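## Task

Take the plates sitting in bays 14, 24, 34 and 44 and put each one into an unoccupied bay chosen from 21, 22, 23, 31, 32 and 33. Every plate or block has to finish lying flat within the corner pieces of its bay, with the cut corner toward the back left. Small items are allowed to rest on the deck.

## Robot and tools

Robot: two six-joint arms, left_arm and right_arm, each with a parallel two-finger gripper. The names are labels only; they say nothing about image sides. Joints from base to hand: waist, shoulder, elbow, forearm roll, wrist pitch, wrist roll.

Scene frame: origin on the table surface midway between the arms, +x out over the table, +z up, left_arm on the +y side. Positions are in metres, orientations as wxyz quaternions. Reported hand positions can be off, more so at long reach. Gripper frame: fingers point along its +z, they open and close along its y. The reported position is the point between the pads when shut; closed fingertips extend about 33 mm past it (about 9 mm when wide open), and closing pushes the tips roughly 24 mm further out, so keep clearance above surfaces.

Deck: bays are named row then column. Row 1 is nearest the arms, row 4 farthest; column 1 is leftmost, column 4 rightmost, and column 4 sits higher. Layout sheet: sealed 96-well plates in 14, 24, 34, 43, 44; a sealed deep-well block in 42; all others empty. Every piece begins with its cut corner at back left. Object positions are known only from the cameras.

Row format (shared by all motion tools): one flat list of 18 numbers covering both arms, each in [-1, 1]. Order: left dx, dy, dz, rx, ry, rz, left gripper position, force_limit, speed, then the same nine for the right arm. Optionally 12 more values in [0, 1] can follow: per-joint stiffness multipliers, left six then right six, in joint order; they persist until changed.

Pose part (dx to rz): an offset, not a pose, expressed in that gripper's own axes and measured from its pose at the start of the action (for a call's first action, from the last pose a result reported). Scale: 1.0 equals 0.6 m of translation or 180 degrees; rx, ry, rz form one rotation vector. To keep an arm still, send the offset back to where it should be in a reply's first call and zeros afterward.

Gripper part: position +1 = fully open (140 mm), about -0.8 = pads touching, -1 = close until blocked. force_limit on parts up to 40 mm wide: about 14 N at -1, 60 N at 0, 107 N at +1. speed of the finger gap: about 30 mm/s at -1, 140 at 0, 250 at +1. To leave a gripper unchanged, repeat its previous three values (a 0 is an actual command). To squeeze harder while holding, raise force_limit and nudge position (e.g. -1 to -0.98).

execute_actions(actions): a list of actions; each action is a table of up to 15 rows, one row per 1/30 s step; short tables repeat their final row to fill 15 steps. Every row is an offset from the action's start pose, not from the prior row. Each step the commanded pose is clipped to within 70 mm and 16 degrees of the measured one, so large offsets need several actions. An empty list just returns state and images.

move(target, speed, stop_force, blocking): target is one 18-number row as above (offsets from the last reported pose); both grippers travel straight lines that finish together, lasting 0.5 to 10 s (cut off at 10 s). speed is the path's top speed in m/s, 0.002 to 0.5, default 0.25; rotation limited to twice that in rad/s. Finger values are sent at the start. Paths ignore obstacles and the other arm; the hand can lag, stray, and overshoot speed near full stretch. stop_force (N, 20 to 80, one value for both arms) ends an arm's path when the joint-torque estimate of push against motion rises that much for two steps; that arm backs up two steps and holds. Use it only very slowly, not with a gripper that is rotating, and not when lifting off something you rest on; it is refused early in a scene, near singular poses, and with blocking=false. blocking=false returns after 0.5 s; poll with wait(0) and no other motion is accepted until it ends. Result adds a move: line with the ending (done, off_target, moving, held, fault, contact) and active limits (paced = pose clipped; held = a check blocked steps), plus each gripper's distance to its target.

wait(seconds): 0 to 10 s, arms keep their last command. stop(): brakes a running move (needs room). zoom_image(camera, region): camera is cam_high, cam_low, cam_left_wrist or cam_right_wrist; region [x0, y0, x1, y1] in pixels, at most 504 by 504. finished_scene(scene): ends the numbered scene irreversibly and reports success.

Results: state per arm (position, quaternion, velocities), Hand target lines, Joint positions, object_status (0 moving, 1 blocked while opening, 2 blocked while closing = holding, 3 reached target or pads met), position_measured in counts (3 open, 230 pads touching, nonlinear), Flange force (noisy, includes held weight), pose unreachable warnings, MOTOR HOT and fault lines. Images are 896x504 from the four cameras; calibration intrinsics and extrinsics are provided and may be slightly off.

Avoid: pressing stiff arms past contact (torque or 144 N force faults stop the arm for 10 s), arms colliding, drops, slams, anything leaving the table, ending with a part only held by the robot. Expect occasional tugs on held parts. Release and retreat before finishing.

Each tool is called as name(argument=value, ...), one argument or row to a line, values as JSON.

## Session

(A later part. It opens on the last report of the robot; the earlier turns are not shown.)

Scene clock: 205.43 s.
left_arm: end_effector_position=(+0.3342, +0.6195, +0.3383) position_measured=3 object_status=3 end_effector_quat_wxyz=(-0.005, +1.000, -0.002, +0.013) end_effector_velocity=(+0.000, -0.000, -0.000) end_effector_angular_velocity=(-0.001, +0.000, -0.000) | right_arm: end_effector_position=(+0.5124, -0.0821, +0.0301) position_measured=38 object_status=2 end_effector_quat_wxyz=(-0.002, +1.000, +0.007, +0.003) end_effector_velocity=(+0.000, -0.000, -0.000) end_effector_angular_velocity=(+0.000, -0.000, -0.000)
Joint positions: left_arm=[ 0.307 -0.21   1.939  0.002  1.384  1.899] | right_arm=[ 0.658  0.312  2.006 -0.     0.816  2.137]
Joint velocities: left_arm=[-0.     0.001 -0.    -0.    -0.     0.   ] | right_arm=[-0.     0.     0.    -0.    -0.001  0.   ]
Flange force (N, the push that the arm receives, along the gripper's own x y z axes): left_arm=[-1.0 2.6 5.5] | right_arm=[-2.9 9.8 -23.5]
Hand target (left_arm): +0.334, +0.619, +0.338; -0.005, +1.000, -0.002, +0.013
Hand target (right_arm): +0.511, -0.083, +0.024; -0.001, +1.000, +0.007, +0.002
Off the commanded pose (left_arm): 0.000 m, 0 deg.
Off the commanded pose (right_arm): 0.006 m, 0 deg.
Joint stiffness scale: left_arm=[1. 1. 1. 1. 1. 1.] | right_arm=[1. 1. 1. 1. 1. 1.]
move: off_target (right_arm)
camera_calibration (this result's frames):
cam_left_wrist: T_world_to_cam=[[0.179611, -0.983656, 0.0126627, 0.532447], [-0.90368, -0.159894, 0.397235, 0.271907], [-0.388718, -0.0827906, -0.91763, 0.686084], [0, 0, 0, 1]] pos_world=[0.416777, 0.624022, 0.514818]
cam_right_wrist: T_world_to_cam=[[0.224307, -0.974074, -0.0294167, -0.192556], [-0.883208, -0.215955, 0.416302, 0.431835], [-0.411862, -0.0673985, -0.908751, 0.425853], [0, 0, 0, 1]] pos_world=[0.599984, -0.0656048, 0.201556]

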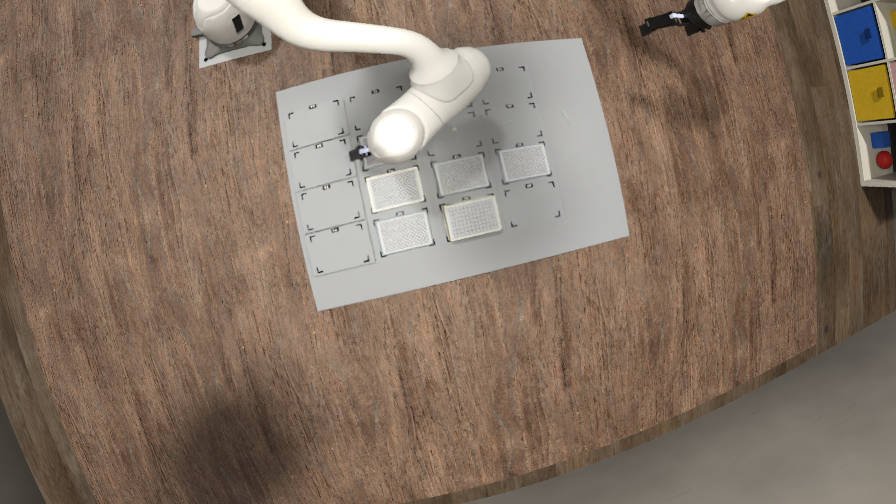

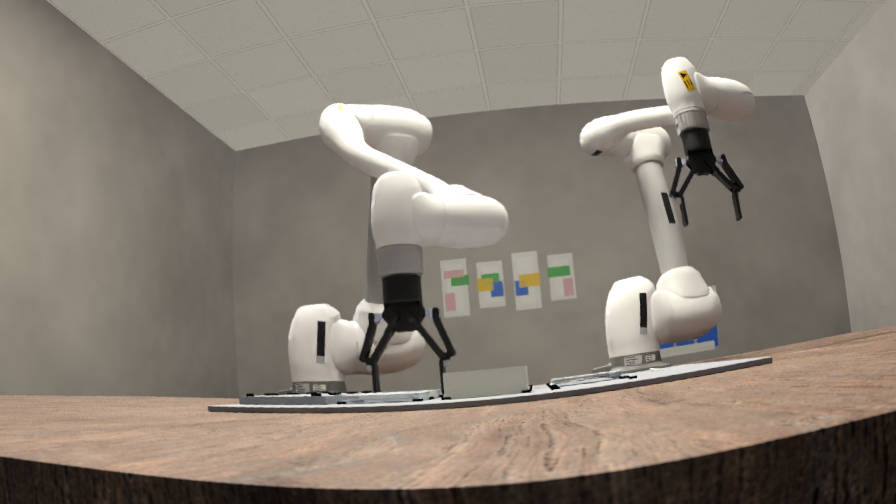

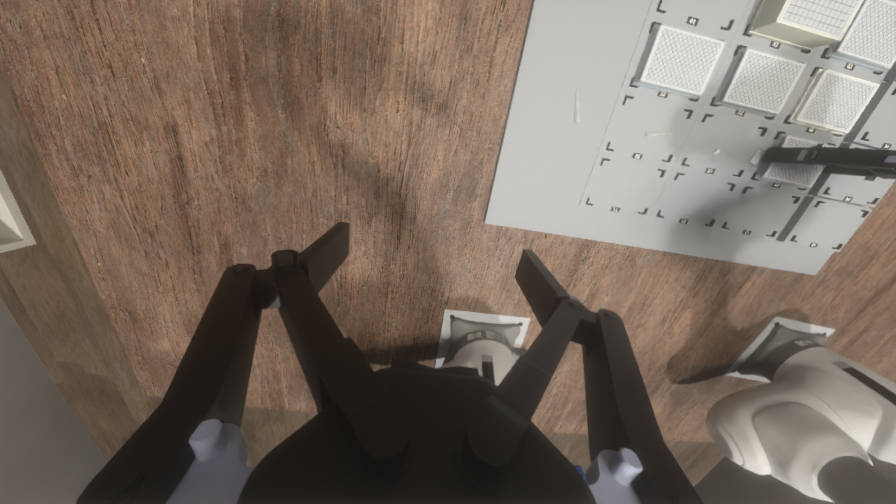

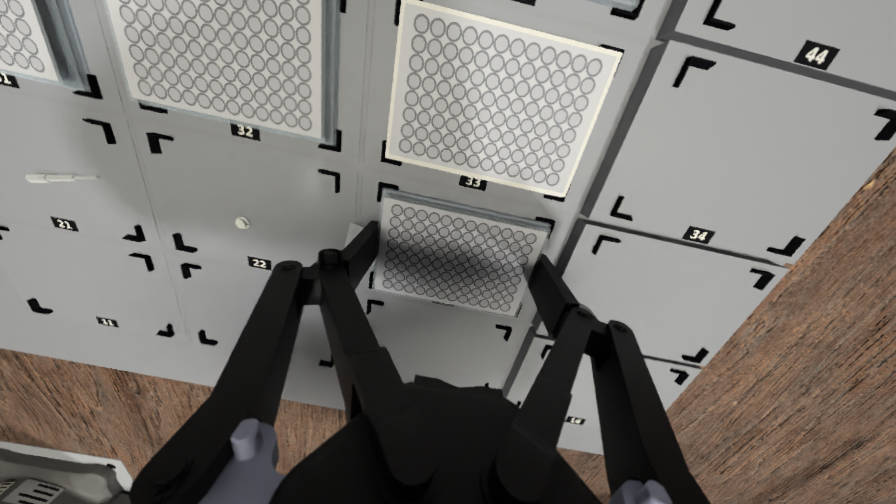

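execute_actions(
  actions=[
    [[0,0,0,0,0,0,1,0,0,0,0,0,0,0,0,0.88,0,-0.5]],
  ],
)

move(
  target=[0,0,0,0,0,0,1,0,0,0,0,-0.035,-0.001,-0.002,0,0.88,0,-0.5],
  speed=0.1,
)

move(
  target=[0,0,0,0,0,0,1,0,0,0.18,0.003,0,0,0,-0.002,0.88,0,-0.5],
  speed=0.2,
)

zoom_image(
  camera="cam_right_wrist",
  region=[310, 140, 610, 340],
)

zoom_image(
  camera="cam_right_wrist",
  region=[500, 190, 570, 240],
)

zoom_image(
  camera="cam_right_wrist",
  region=[365, 165, 435, 215],
)

Scene clock: 214.53 s.
left_arm: end_effector_position=(+0.3342, +0.6195, +0.3383) position_measured=3 object_status=3 end_effector_quat_wxyz=(-0.005, +1.000, -0.002, +0.013) end_effector_velocity=(-0.000, +0.000, +0.000) end_effector_angular_velocity=(+0.002, -0.000, +0.000) | right_arm: end_effector_position=(+0.5124, -0.0821, +0.0301) position_measured=18 object_status=3 end_effector_quat_wxyz=(-0.002, +1.000, +0.007, +0.003) end_effector_velocity=(+0.000, +0.001, +0.000) end_effector_angular_velocity=(+0.001, -0.000, -0.000)
Joint positions: left_arm=[ 0.307 -0.21   1.939  0.002  1.384  1.899] | right_arm=[ 0.658  0.312  2.006 -0.     0.816  2.137]
Joint velocities: left_arm=[-0.    -0.001  0.     0.002 -0.    -0.001] | right_arm=[ 0.    -0.    -0.     0.001 -0.    -0.   ]
Flange force (N, the push that the arm receives, along the gripper's own x y z axes): left_arm=[-1.6 1.7 4.9] | right_arm=[3.3 4.5 3.1]
Hand target (left_arm): +0.334, +0.619, +0.338; -0.005, +1.000, -0.002, +0.013
Hand target (right_arm): +0.512, -0.082, +0.030; -0.002, +1.000, +0.007, +0.003
Off the commanded pose (left_arm): 0.000 m, 0 deg.
Off the commanded pose (right_arm): 0.000 m, 0 deg.
Joint stiffness scale: left_arm=[1. 1. 1. 1. 1. 1.] | right_arm=[1. 1. 1. 1. 1. 1.]
camera_calibration (this result's frames):
cam_left_wrist: T_world_to_cam=[[0.17961, -0.983656, 0.0126626, 0.532447], [-0.903681, -0.159894, 0.397235, 0.271907], [-0.388718, -0.0827904, -0.91763, 0.686084], [0, 0, 0, 1]] pos_world=[0.416777, 0.624022, 0.514818]
cam_right_wrist: T_world_to_cam=[[0.224309, -0.974073, -0.0294371, -0.192554], [-0.883228, -0.215969, 0.416251, 0.431857], [-0.411817, -0.0673692, -0.908773, 0.425824], [0, 0, 0, 1]] pos_world=[0.599982, -0.0656063, 0.201548]

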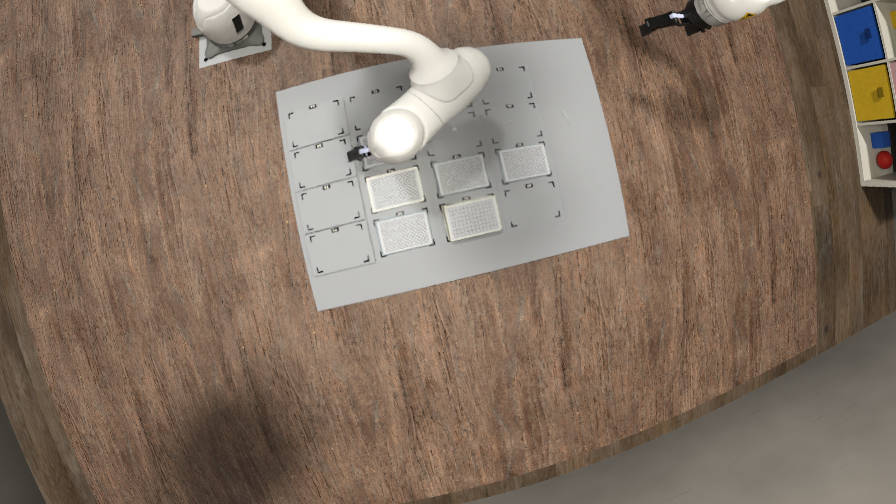

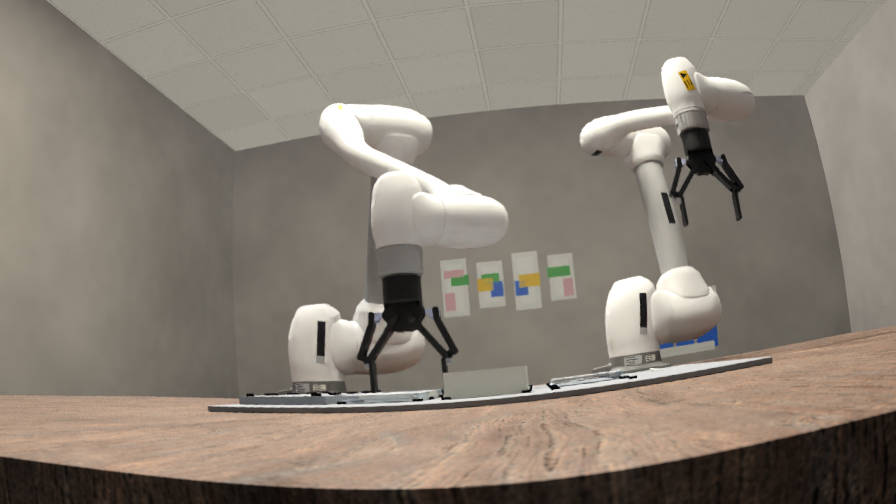

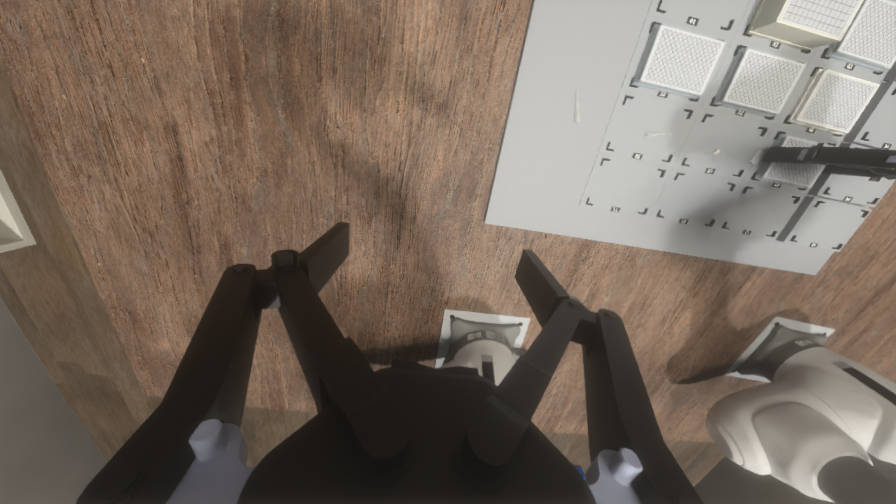

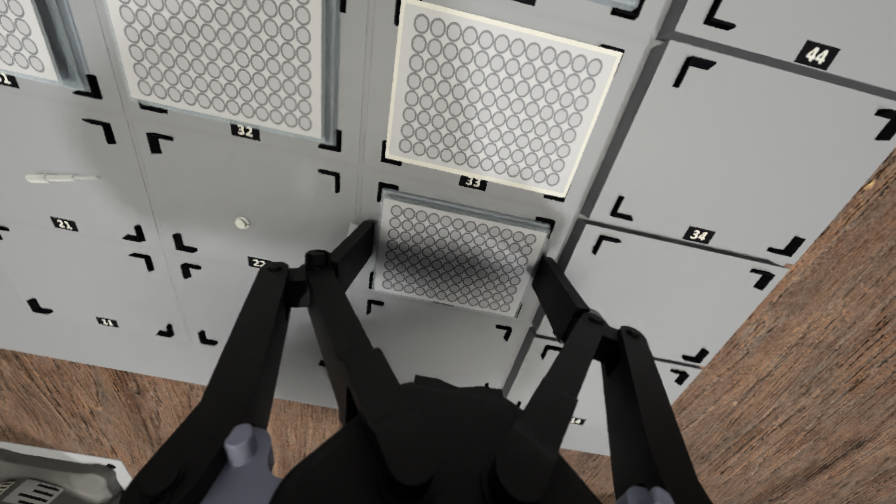

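Scene clock: 215.33 s.
left_arm: end_effector_position=(+0.3342, +0.6195, +0.3383) position_measured=3 object_status=3 end_effector_quat_wxyz=(-0.005, +1.000, -0.002, +0.013) end_effector_velocity=(-0.000, -0.000, +0.000) end_effector_angular_velocity=(-0.000, +0.001, -0.001) | right_arm: end_effector_position=(+0.5114, -0.0827, +0.0473) position_measured=18 object_status=3 end_effector_quat_wxyz=(+0.000, +1.000, +0.007, -0.000) end_effector_velocity=(-0.000, -0.000, +0.002) end_effector_angular_velocity=(-0.000, +0.002, -0.001)
Joint positions: left_arm=[ 0.307 -0.21   1.939  0.002  1.384  1.899] | right_arm=[ 0.658  0.294  1.991 -0.     0.858  2.137]
Joint velocities: left_arm=[ 0.    -0.     0.    -0.     0.001  0.001] | right_arm=[-0.    -0.002 -0.002  0.001  0.006  0.   ]
Flange force (N, the push that the arm receives, along the gripper's own x y z axes): left_arm=[-0.8 1.7 5.4] | right_arm=[3.9 7.0 4.6]
Hand target (left_arm): +0.334, +0.619, +0.338; -0.005, +1.000, -0.002, +0.013
Hand target (right_arm): +0.512, -0.082, +0.051; -0.000, +1.000, +0.007, +0.000
Off the commanded pose (left_arm): 0.000 m, 0 deg.
Off the commanded pose (right_arm): 0.004 m, 0 deg.
Joint stiffness scale: left_arm=[1. 1. 1. 1. 1. 1.] | right_arm=[1. 1. 1. 1. 1. 1.]
move: off_target (right_arm)
camera_calibration (this result's frames):
cam_left_wrist: T_world_to_cam=[[0.17961, -0.983656, 0.0126628, 0.532447], [-0.903681, -0.159893, 0.397235, 0.271907], [-0.388718, -0.0827906, -0.91763, 0.686084], [0, 0, 0, 1]] pos_world=[0.416777, 0.624022, 0.514818]
cam_right_wrist: T_world_to_cam=[[0.224098, -0.974208, -0.0264454, -0.192504], [-0.880208, -0.213975, 0.423613, 0.421933], [-0.418346, -0.0716534, -0.905457, 0.443879], [0, 0, 0, 1]] pos_world=[0.600224, -0.0654504, 0.218087]

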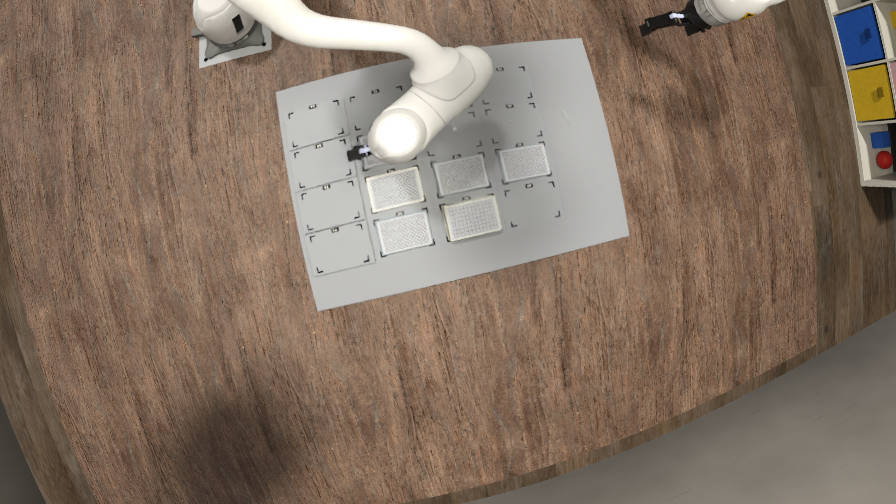

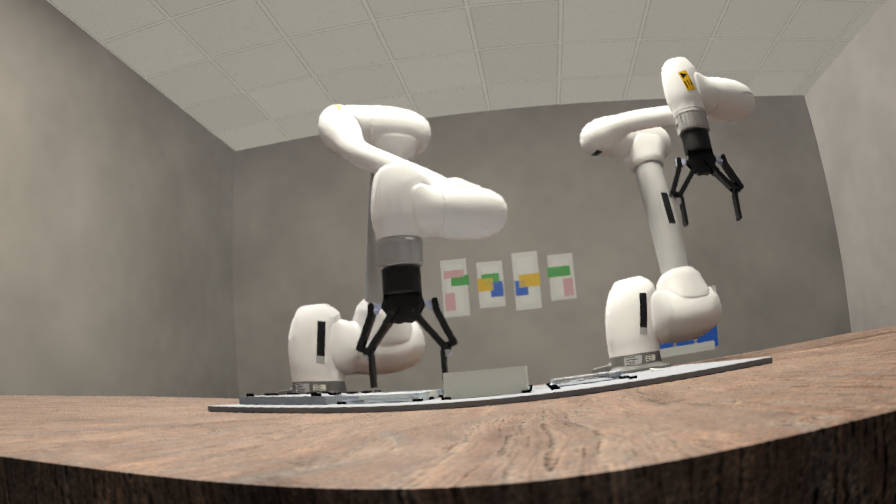

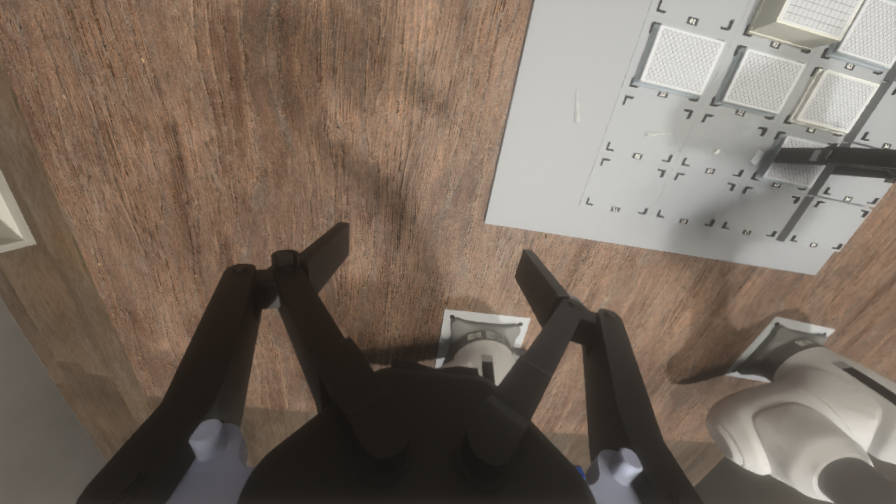

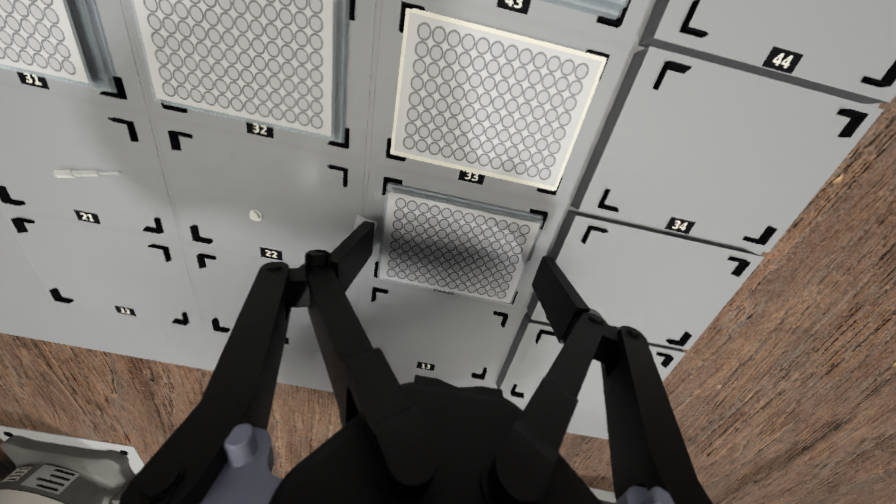

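Scene clock: 216.40 s.
left_arm: end_effector_position=(+0.3342, +0.6195, +0.3383) position_measured=3 object_status=3 end_effector_quat_wxyz=(-0.005, +1.000, -0.002, +0.013) end_effector_velocity=(+0.000, +0.000, -0.000) end_effector_angular_velocity=(-0.000, +0.001, -0.000) | right_arm: end_effector_position=(+0.6183, -0.0826, +0.0478) position_measured=18 object_status=3 end_effector_quat_wxyz=(-0.001, +1.000, +0.007, +0.002) end_effector_velocity=(+0.002, +0.001, +0.000) end_effector_angular_velocity=(-0.000, +0.001, +0.002)
Joint positions: left_arm=[ 0.307 -0.21   1.939  0.002  1.384  1.899] | right_arm=[ 0.573  0.409  1.818 -0.     0.911  2.052]
Joint velocities: left_arm=[ 0.     0.001 -0.     0.     0.     0.   ] | right_arm=[-0.001  0.003 -0.005  0.     0.003 -0.003]
Flange force (N, the push that the arm receives, along the gripper's own x y z axes): left_arm=[-0.9 3.1 5.0] | right_arm=[0.7 1.4 0.3]
Hand target (left_arm): +0.334, +0.619, +0.338; -0.005, +1.000, -0.002, +0.013
Hand target (right_arm): +0.619, -0.083, +0.047; +0.000, +1.000, +0.010, -0.000
Off the commanded pose (left_arm): 0.000 m, 0 deg.
Off the commanded pose (right_arm): 0.001 m, 0 deg.
Joint stiffness scale: left_arm=[1. 1. 1. 1. 1. 1.] | right_arm=[1. 1. 1. 1. 1. 1.]
move: done
camera_calibration (this result's frames):
cam_left_wrist: T_world_to_cam=[[0.17961, -0.983656, 0.0126627, 0.532447], [-0.90368, -0.159894, 0.397235, 0.271907], [-0.388718, -0.0827906, -0.91763, 0.686084], [0, 0, 0, 1]] pos_world=[0.416777, 0.624022, 0.514818]
cam_right_wrist: T_world_to_cam=[[0.223869, -0.974221, -0.0278552, -0.216105], [-0.882145, -0.214696, 0.419197, 0.517248], [-0.414371, -0.069273, -0.907468, 0.486892], [0, 0, 0, 1]] pos_world=[0.706421, -0.0657544, 0.218991]

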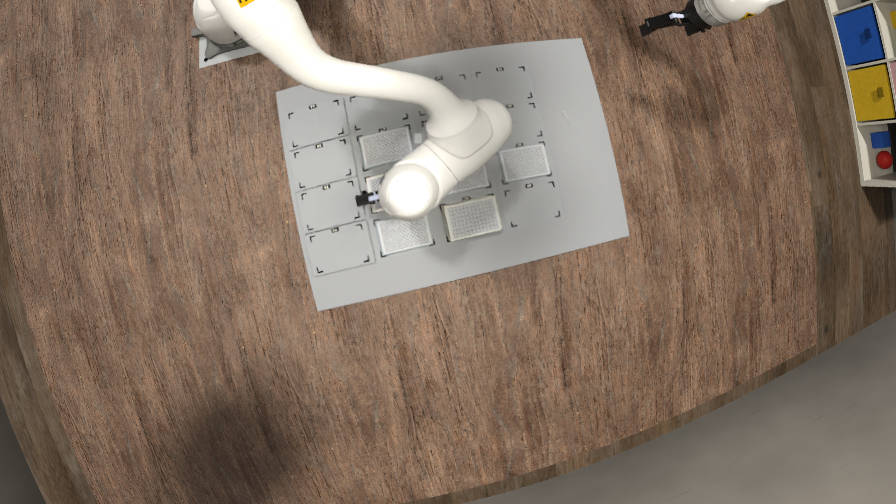

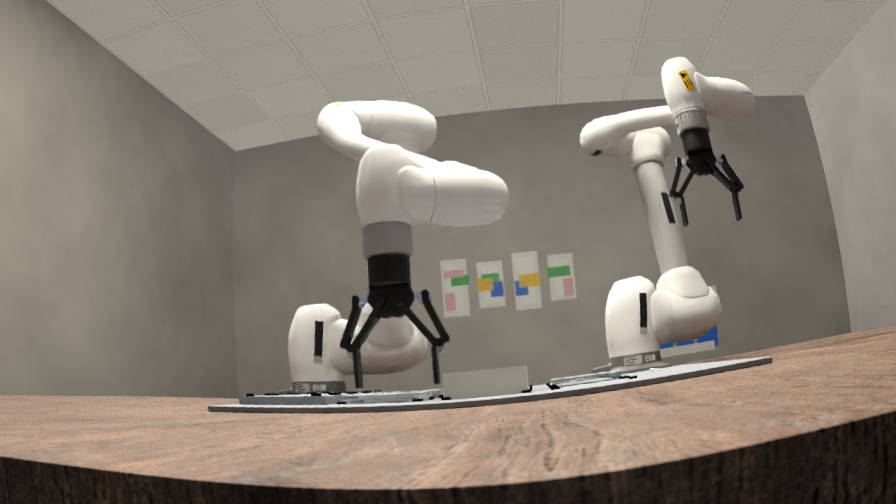

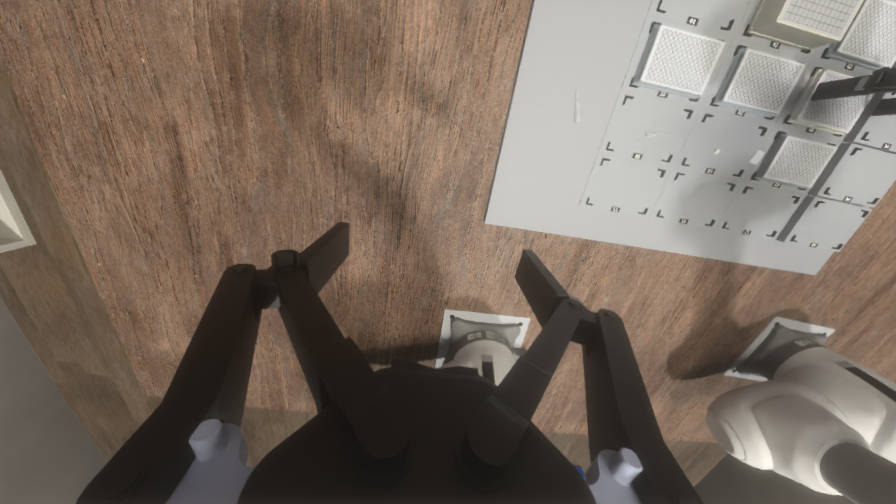

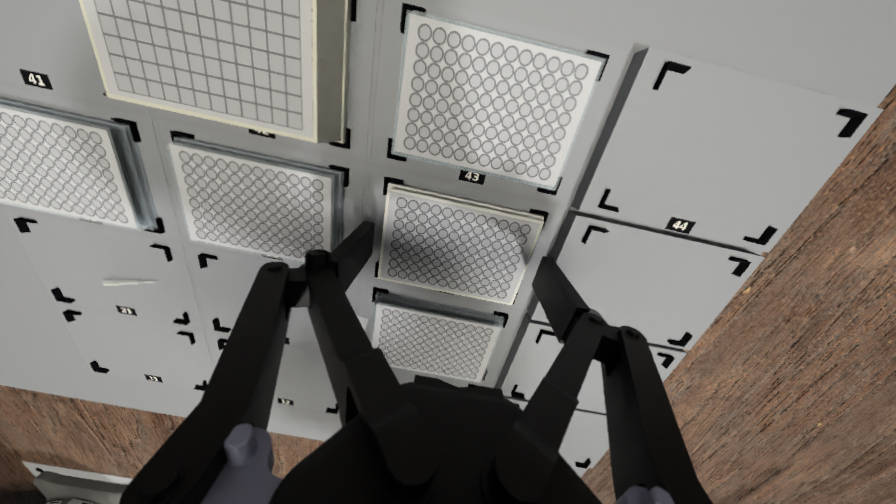

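Region (310, 140, 610, 340) of cam_right_wrist's 896x504 image, scaled by 1.680, with more detail than that image has.

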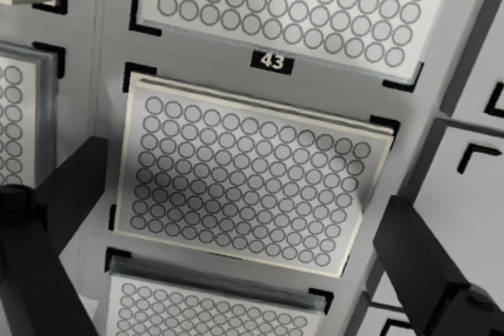

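Region (500, 190, 570, 240) of cam_right_wrist's 896x504 image, scaled by 7.200, with more detail than that image has; it fills the top 360 rows of this view, and the rest is white.

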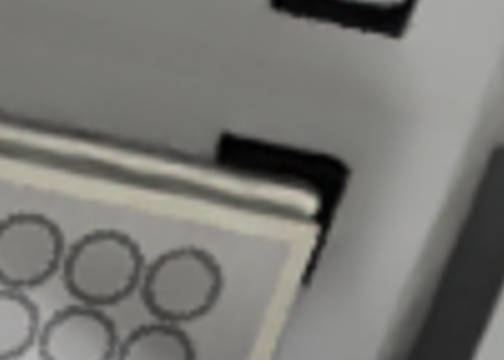

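Region (365, 165, 435, 215) of cam_right_wrist's 896x504 image, scaled by 7.200, with more detail than that image has; it fills the top 360 rows of this view, and the rest is white.

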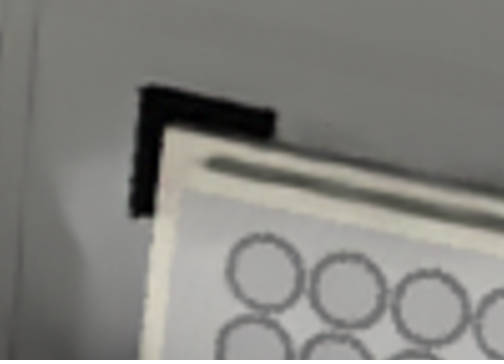

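move(
  target=[0,0,0,0,0,0,1,0,0, -0.3,0.4,-0.3,0,0,0,0.88,0,0],
  speed=0.3,
)

zoom_image(
  camera="cam_high",
  region=[200,40,700,400],
)

zoom_image(
  camera="cam_low",
  region=[200,150,700,350],
)

Scene clock: 236.07 s.
left_arm: end_effector_position=(+0.3342, +0.6195, +0.3383) position_measured=3 object_status=3 end_effector_quat_wxyz=(-0.005, +1.000, -0.002, +0.013) end_effector_velocity=(-0.000, +0.001, +0.001) end_effector_angular_velocity=(+0.002, -0.002, +0.000) | right_arm: end_effector_position=(+0.4448, -0.3242, +0.2276) position_measured=18 object_status=3 end_effector_quat_wxyz=(-0.001, +1.000, +0.004, +0.004) end_effector_velocity=(-0.002, -0.002, +0.000) end_effector_angular_velocity=(-0.000, +0.003, +0.000)
Joint positions: left_arm=[ 0.307 -0.21   1.939  0.002  1.384  1.899] | right_arm=[ 0.272 -0.146  2.093 -0.001  1.185  1.757]
Joint velocities: left_arm=[ 0.001 -0.002 -0.     0.001 -0.001  0.   ] | right_arm=[-0.005 -0.003  0.002  0.001  0.004 -0.005]
Flange force (N, the push that the arm receives, along the gripper's own x y z axes): left_arm=[-0.6 2.4 5.7] | right_arm=[-3.0 10.3 1.0]
Hand target (left_arm): +0.334, +0.619, +0.338; -0.005, +1.000, -0.002, +0.013
Hand target (right_arm): +0.441, -0.326, +0.227; -0.000, +1.000, +0.007, +0.002
Off the commanded pose (left_arm): 0.000 m, 0 deg.
Off the commanded pose (right_arm): 0.004 m, 0 deg.
Joint stiffness scale: left_arm=[1. 1. 1. 1. 1. 1.] | right_arm=[1. 1. 1. 1. 1. 1.]
move: off_target (right_arm)
camera_calibration (this result's frames):
cam_left_wrist: T_world_to_cam=[[0.17961, -0.983656, 0.0126627, 0.532447], [-0.903681, -0.159894, 0.397235, 0.271907], [-0.388718, -0.0827905, -0.91763, 0.686084], [0, 0, 0, 1]] pos_world=[0.416777, 0.624022, 0.514818]
cam_right_wrist: T_world_to_cam=[[0.2178, -0.975639, -0.0263157, -0.405775], [-0.885599, -0.208889, 0.414825, 0.241333], [-0.410216, -0.0670436, -0.909521, 0.56075], [0, 0, 0, 1]] pos_world=[0.532131, -0.307884, 0.399225]

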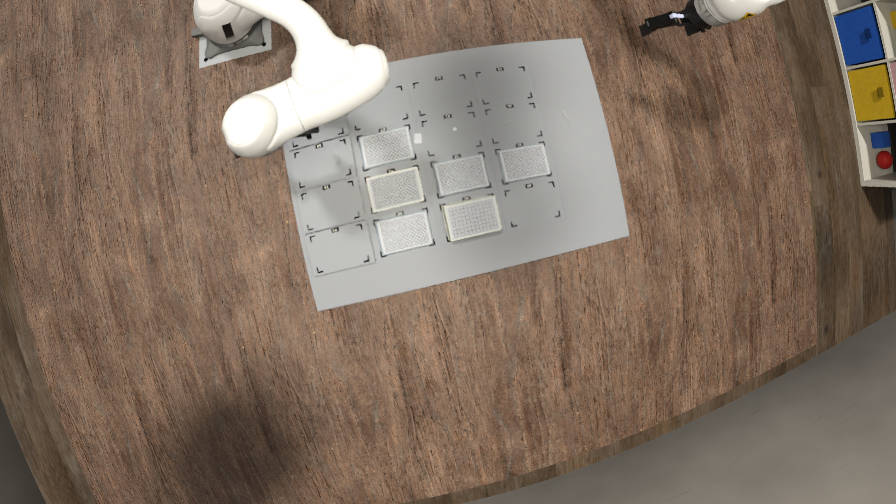

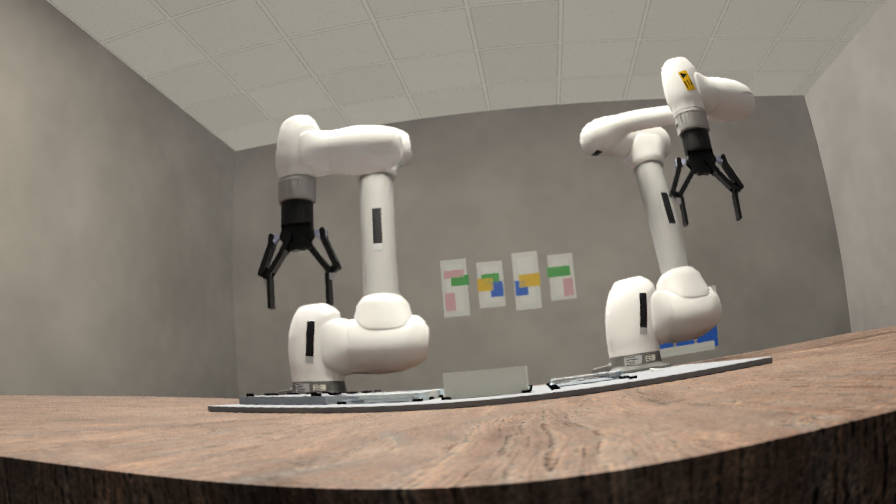

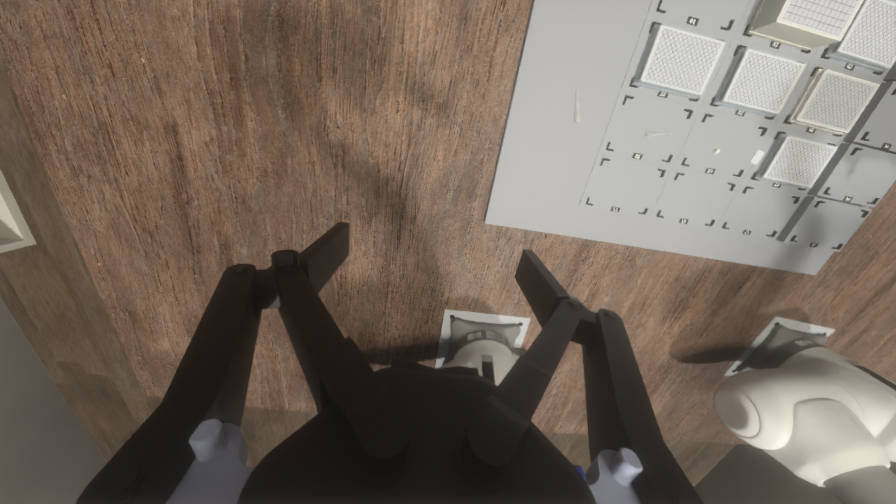

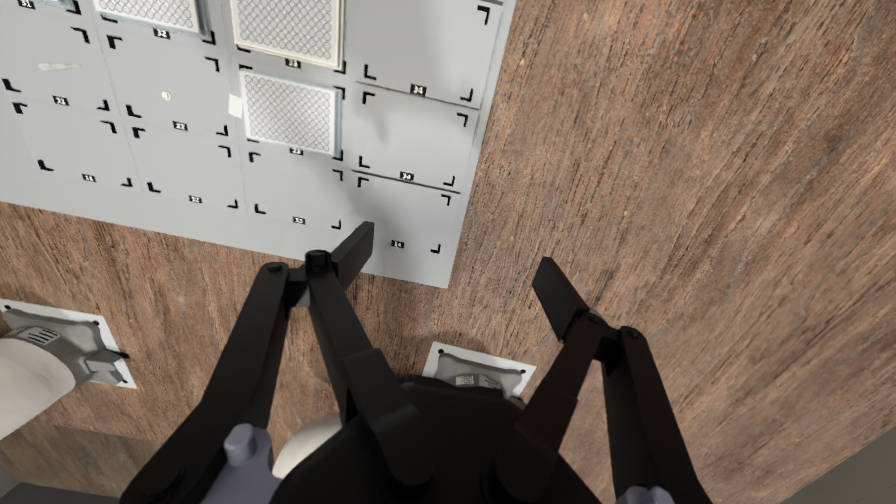

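Region (200, 40, 700, 400) of cam_high's 896x504 image, scaled by 1.008, with more detail than that image has; it fills the top 363 rows of this view, and the rest is white.

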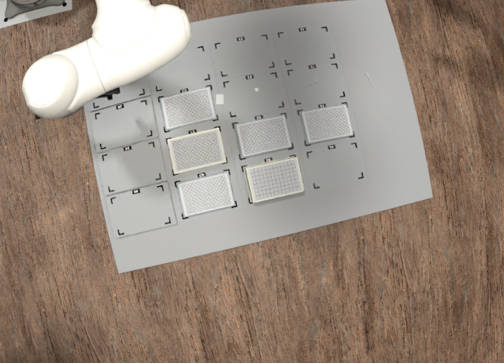

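Region (200, 150, 700, 350) of cam_low's 896x504 image, scaled by 1.008, with more detail than that image has; it fills the top 202 rows of this view, and the rest is white.

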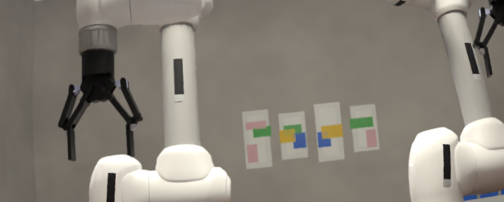

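zoom_image(
  camera="cam_high",
  region=[345,120,455,265],
)

zoom_image(
  camera="cam_low",
  region=[320,375,460,415],
)

Region (345, 120, 455, 265) of cam_high's 896x504 image, scaled by 3.476, with more detail than that image has; it fills the left 382 columns of this view, and the rest is white.

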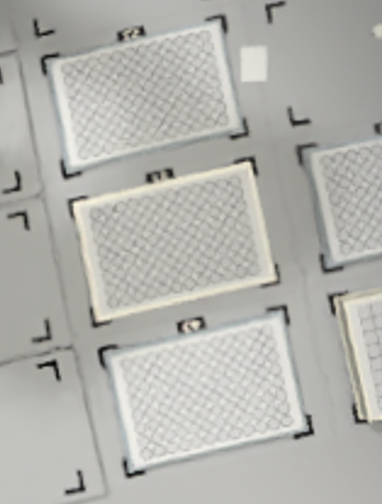

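Region (320, 375, 460, 415) of cam_low's 896x504 image, scaled by 3.600, with more detail than that image has; it fills the top 144 rows of this view, and the rest is white.

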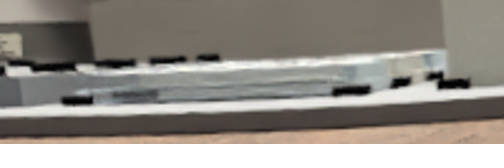

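Looks fine.

finished_scene(
  scene=1,
)

The scene is finished: the task was done.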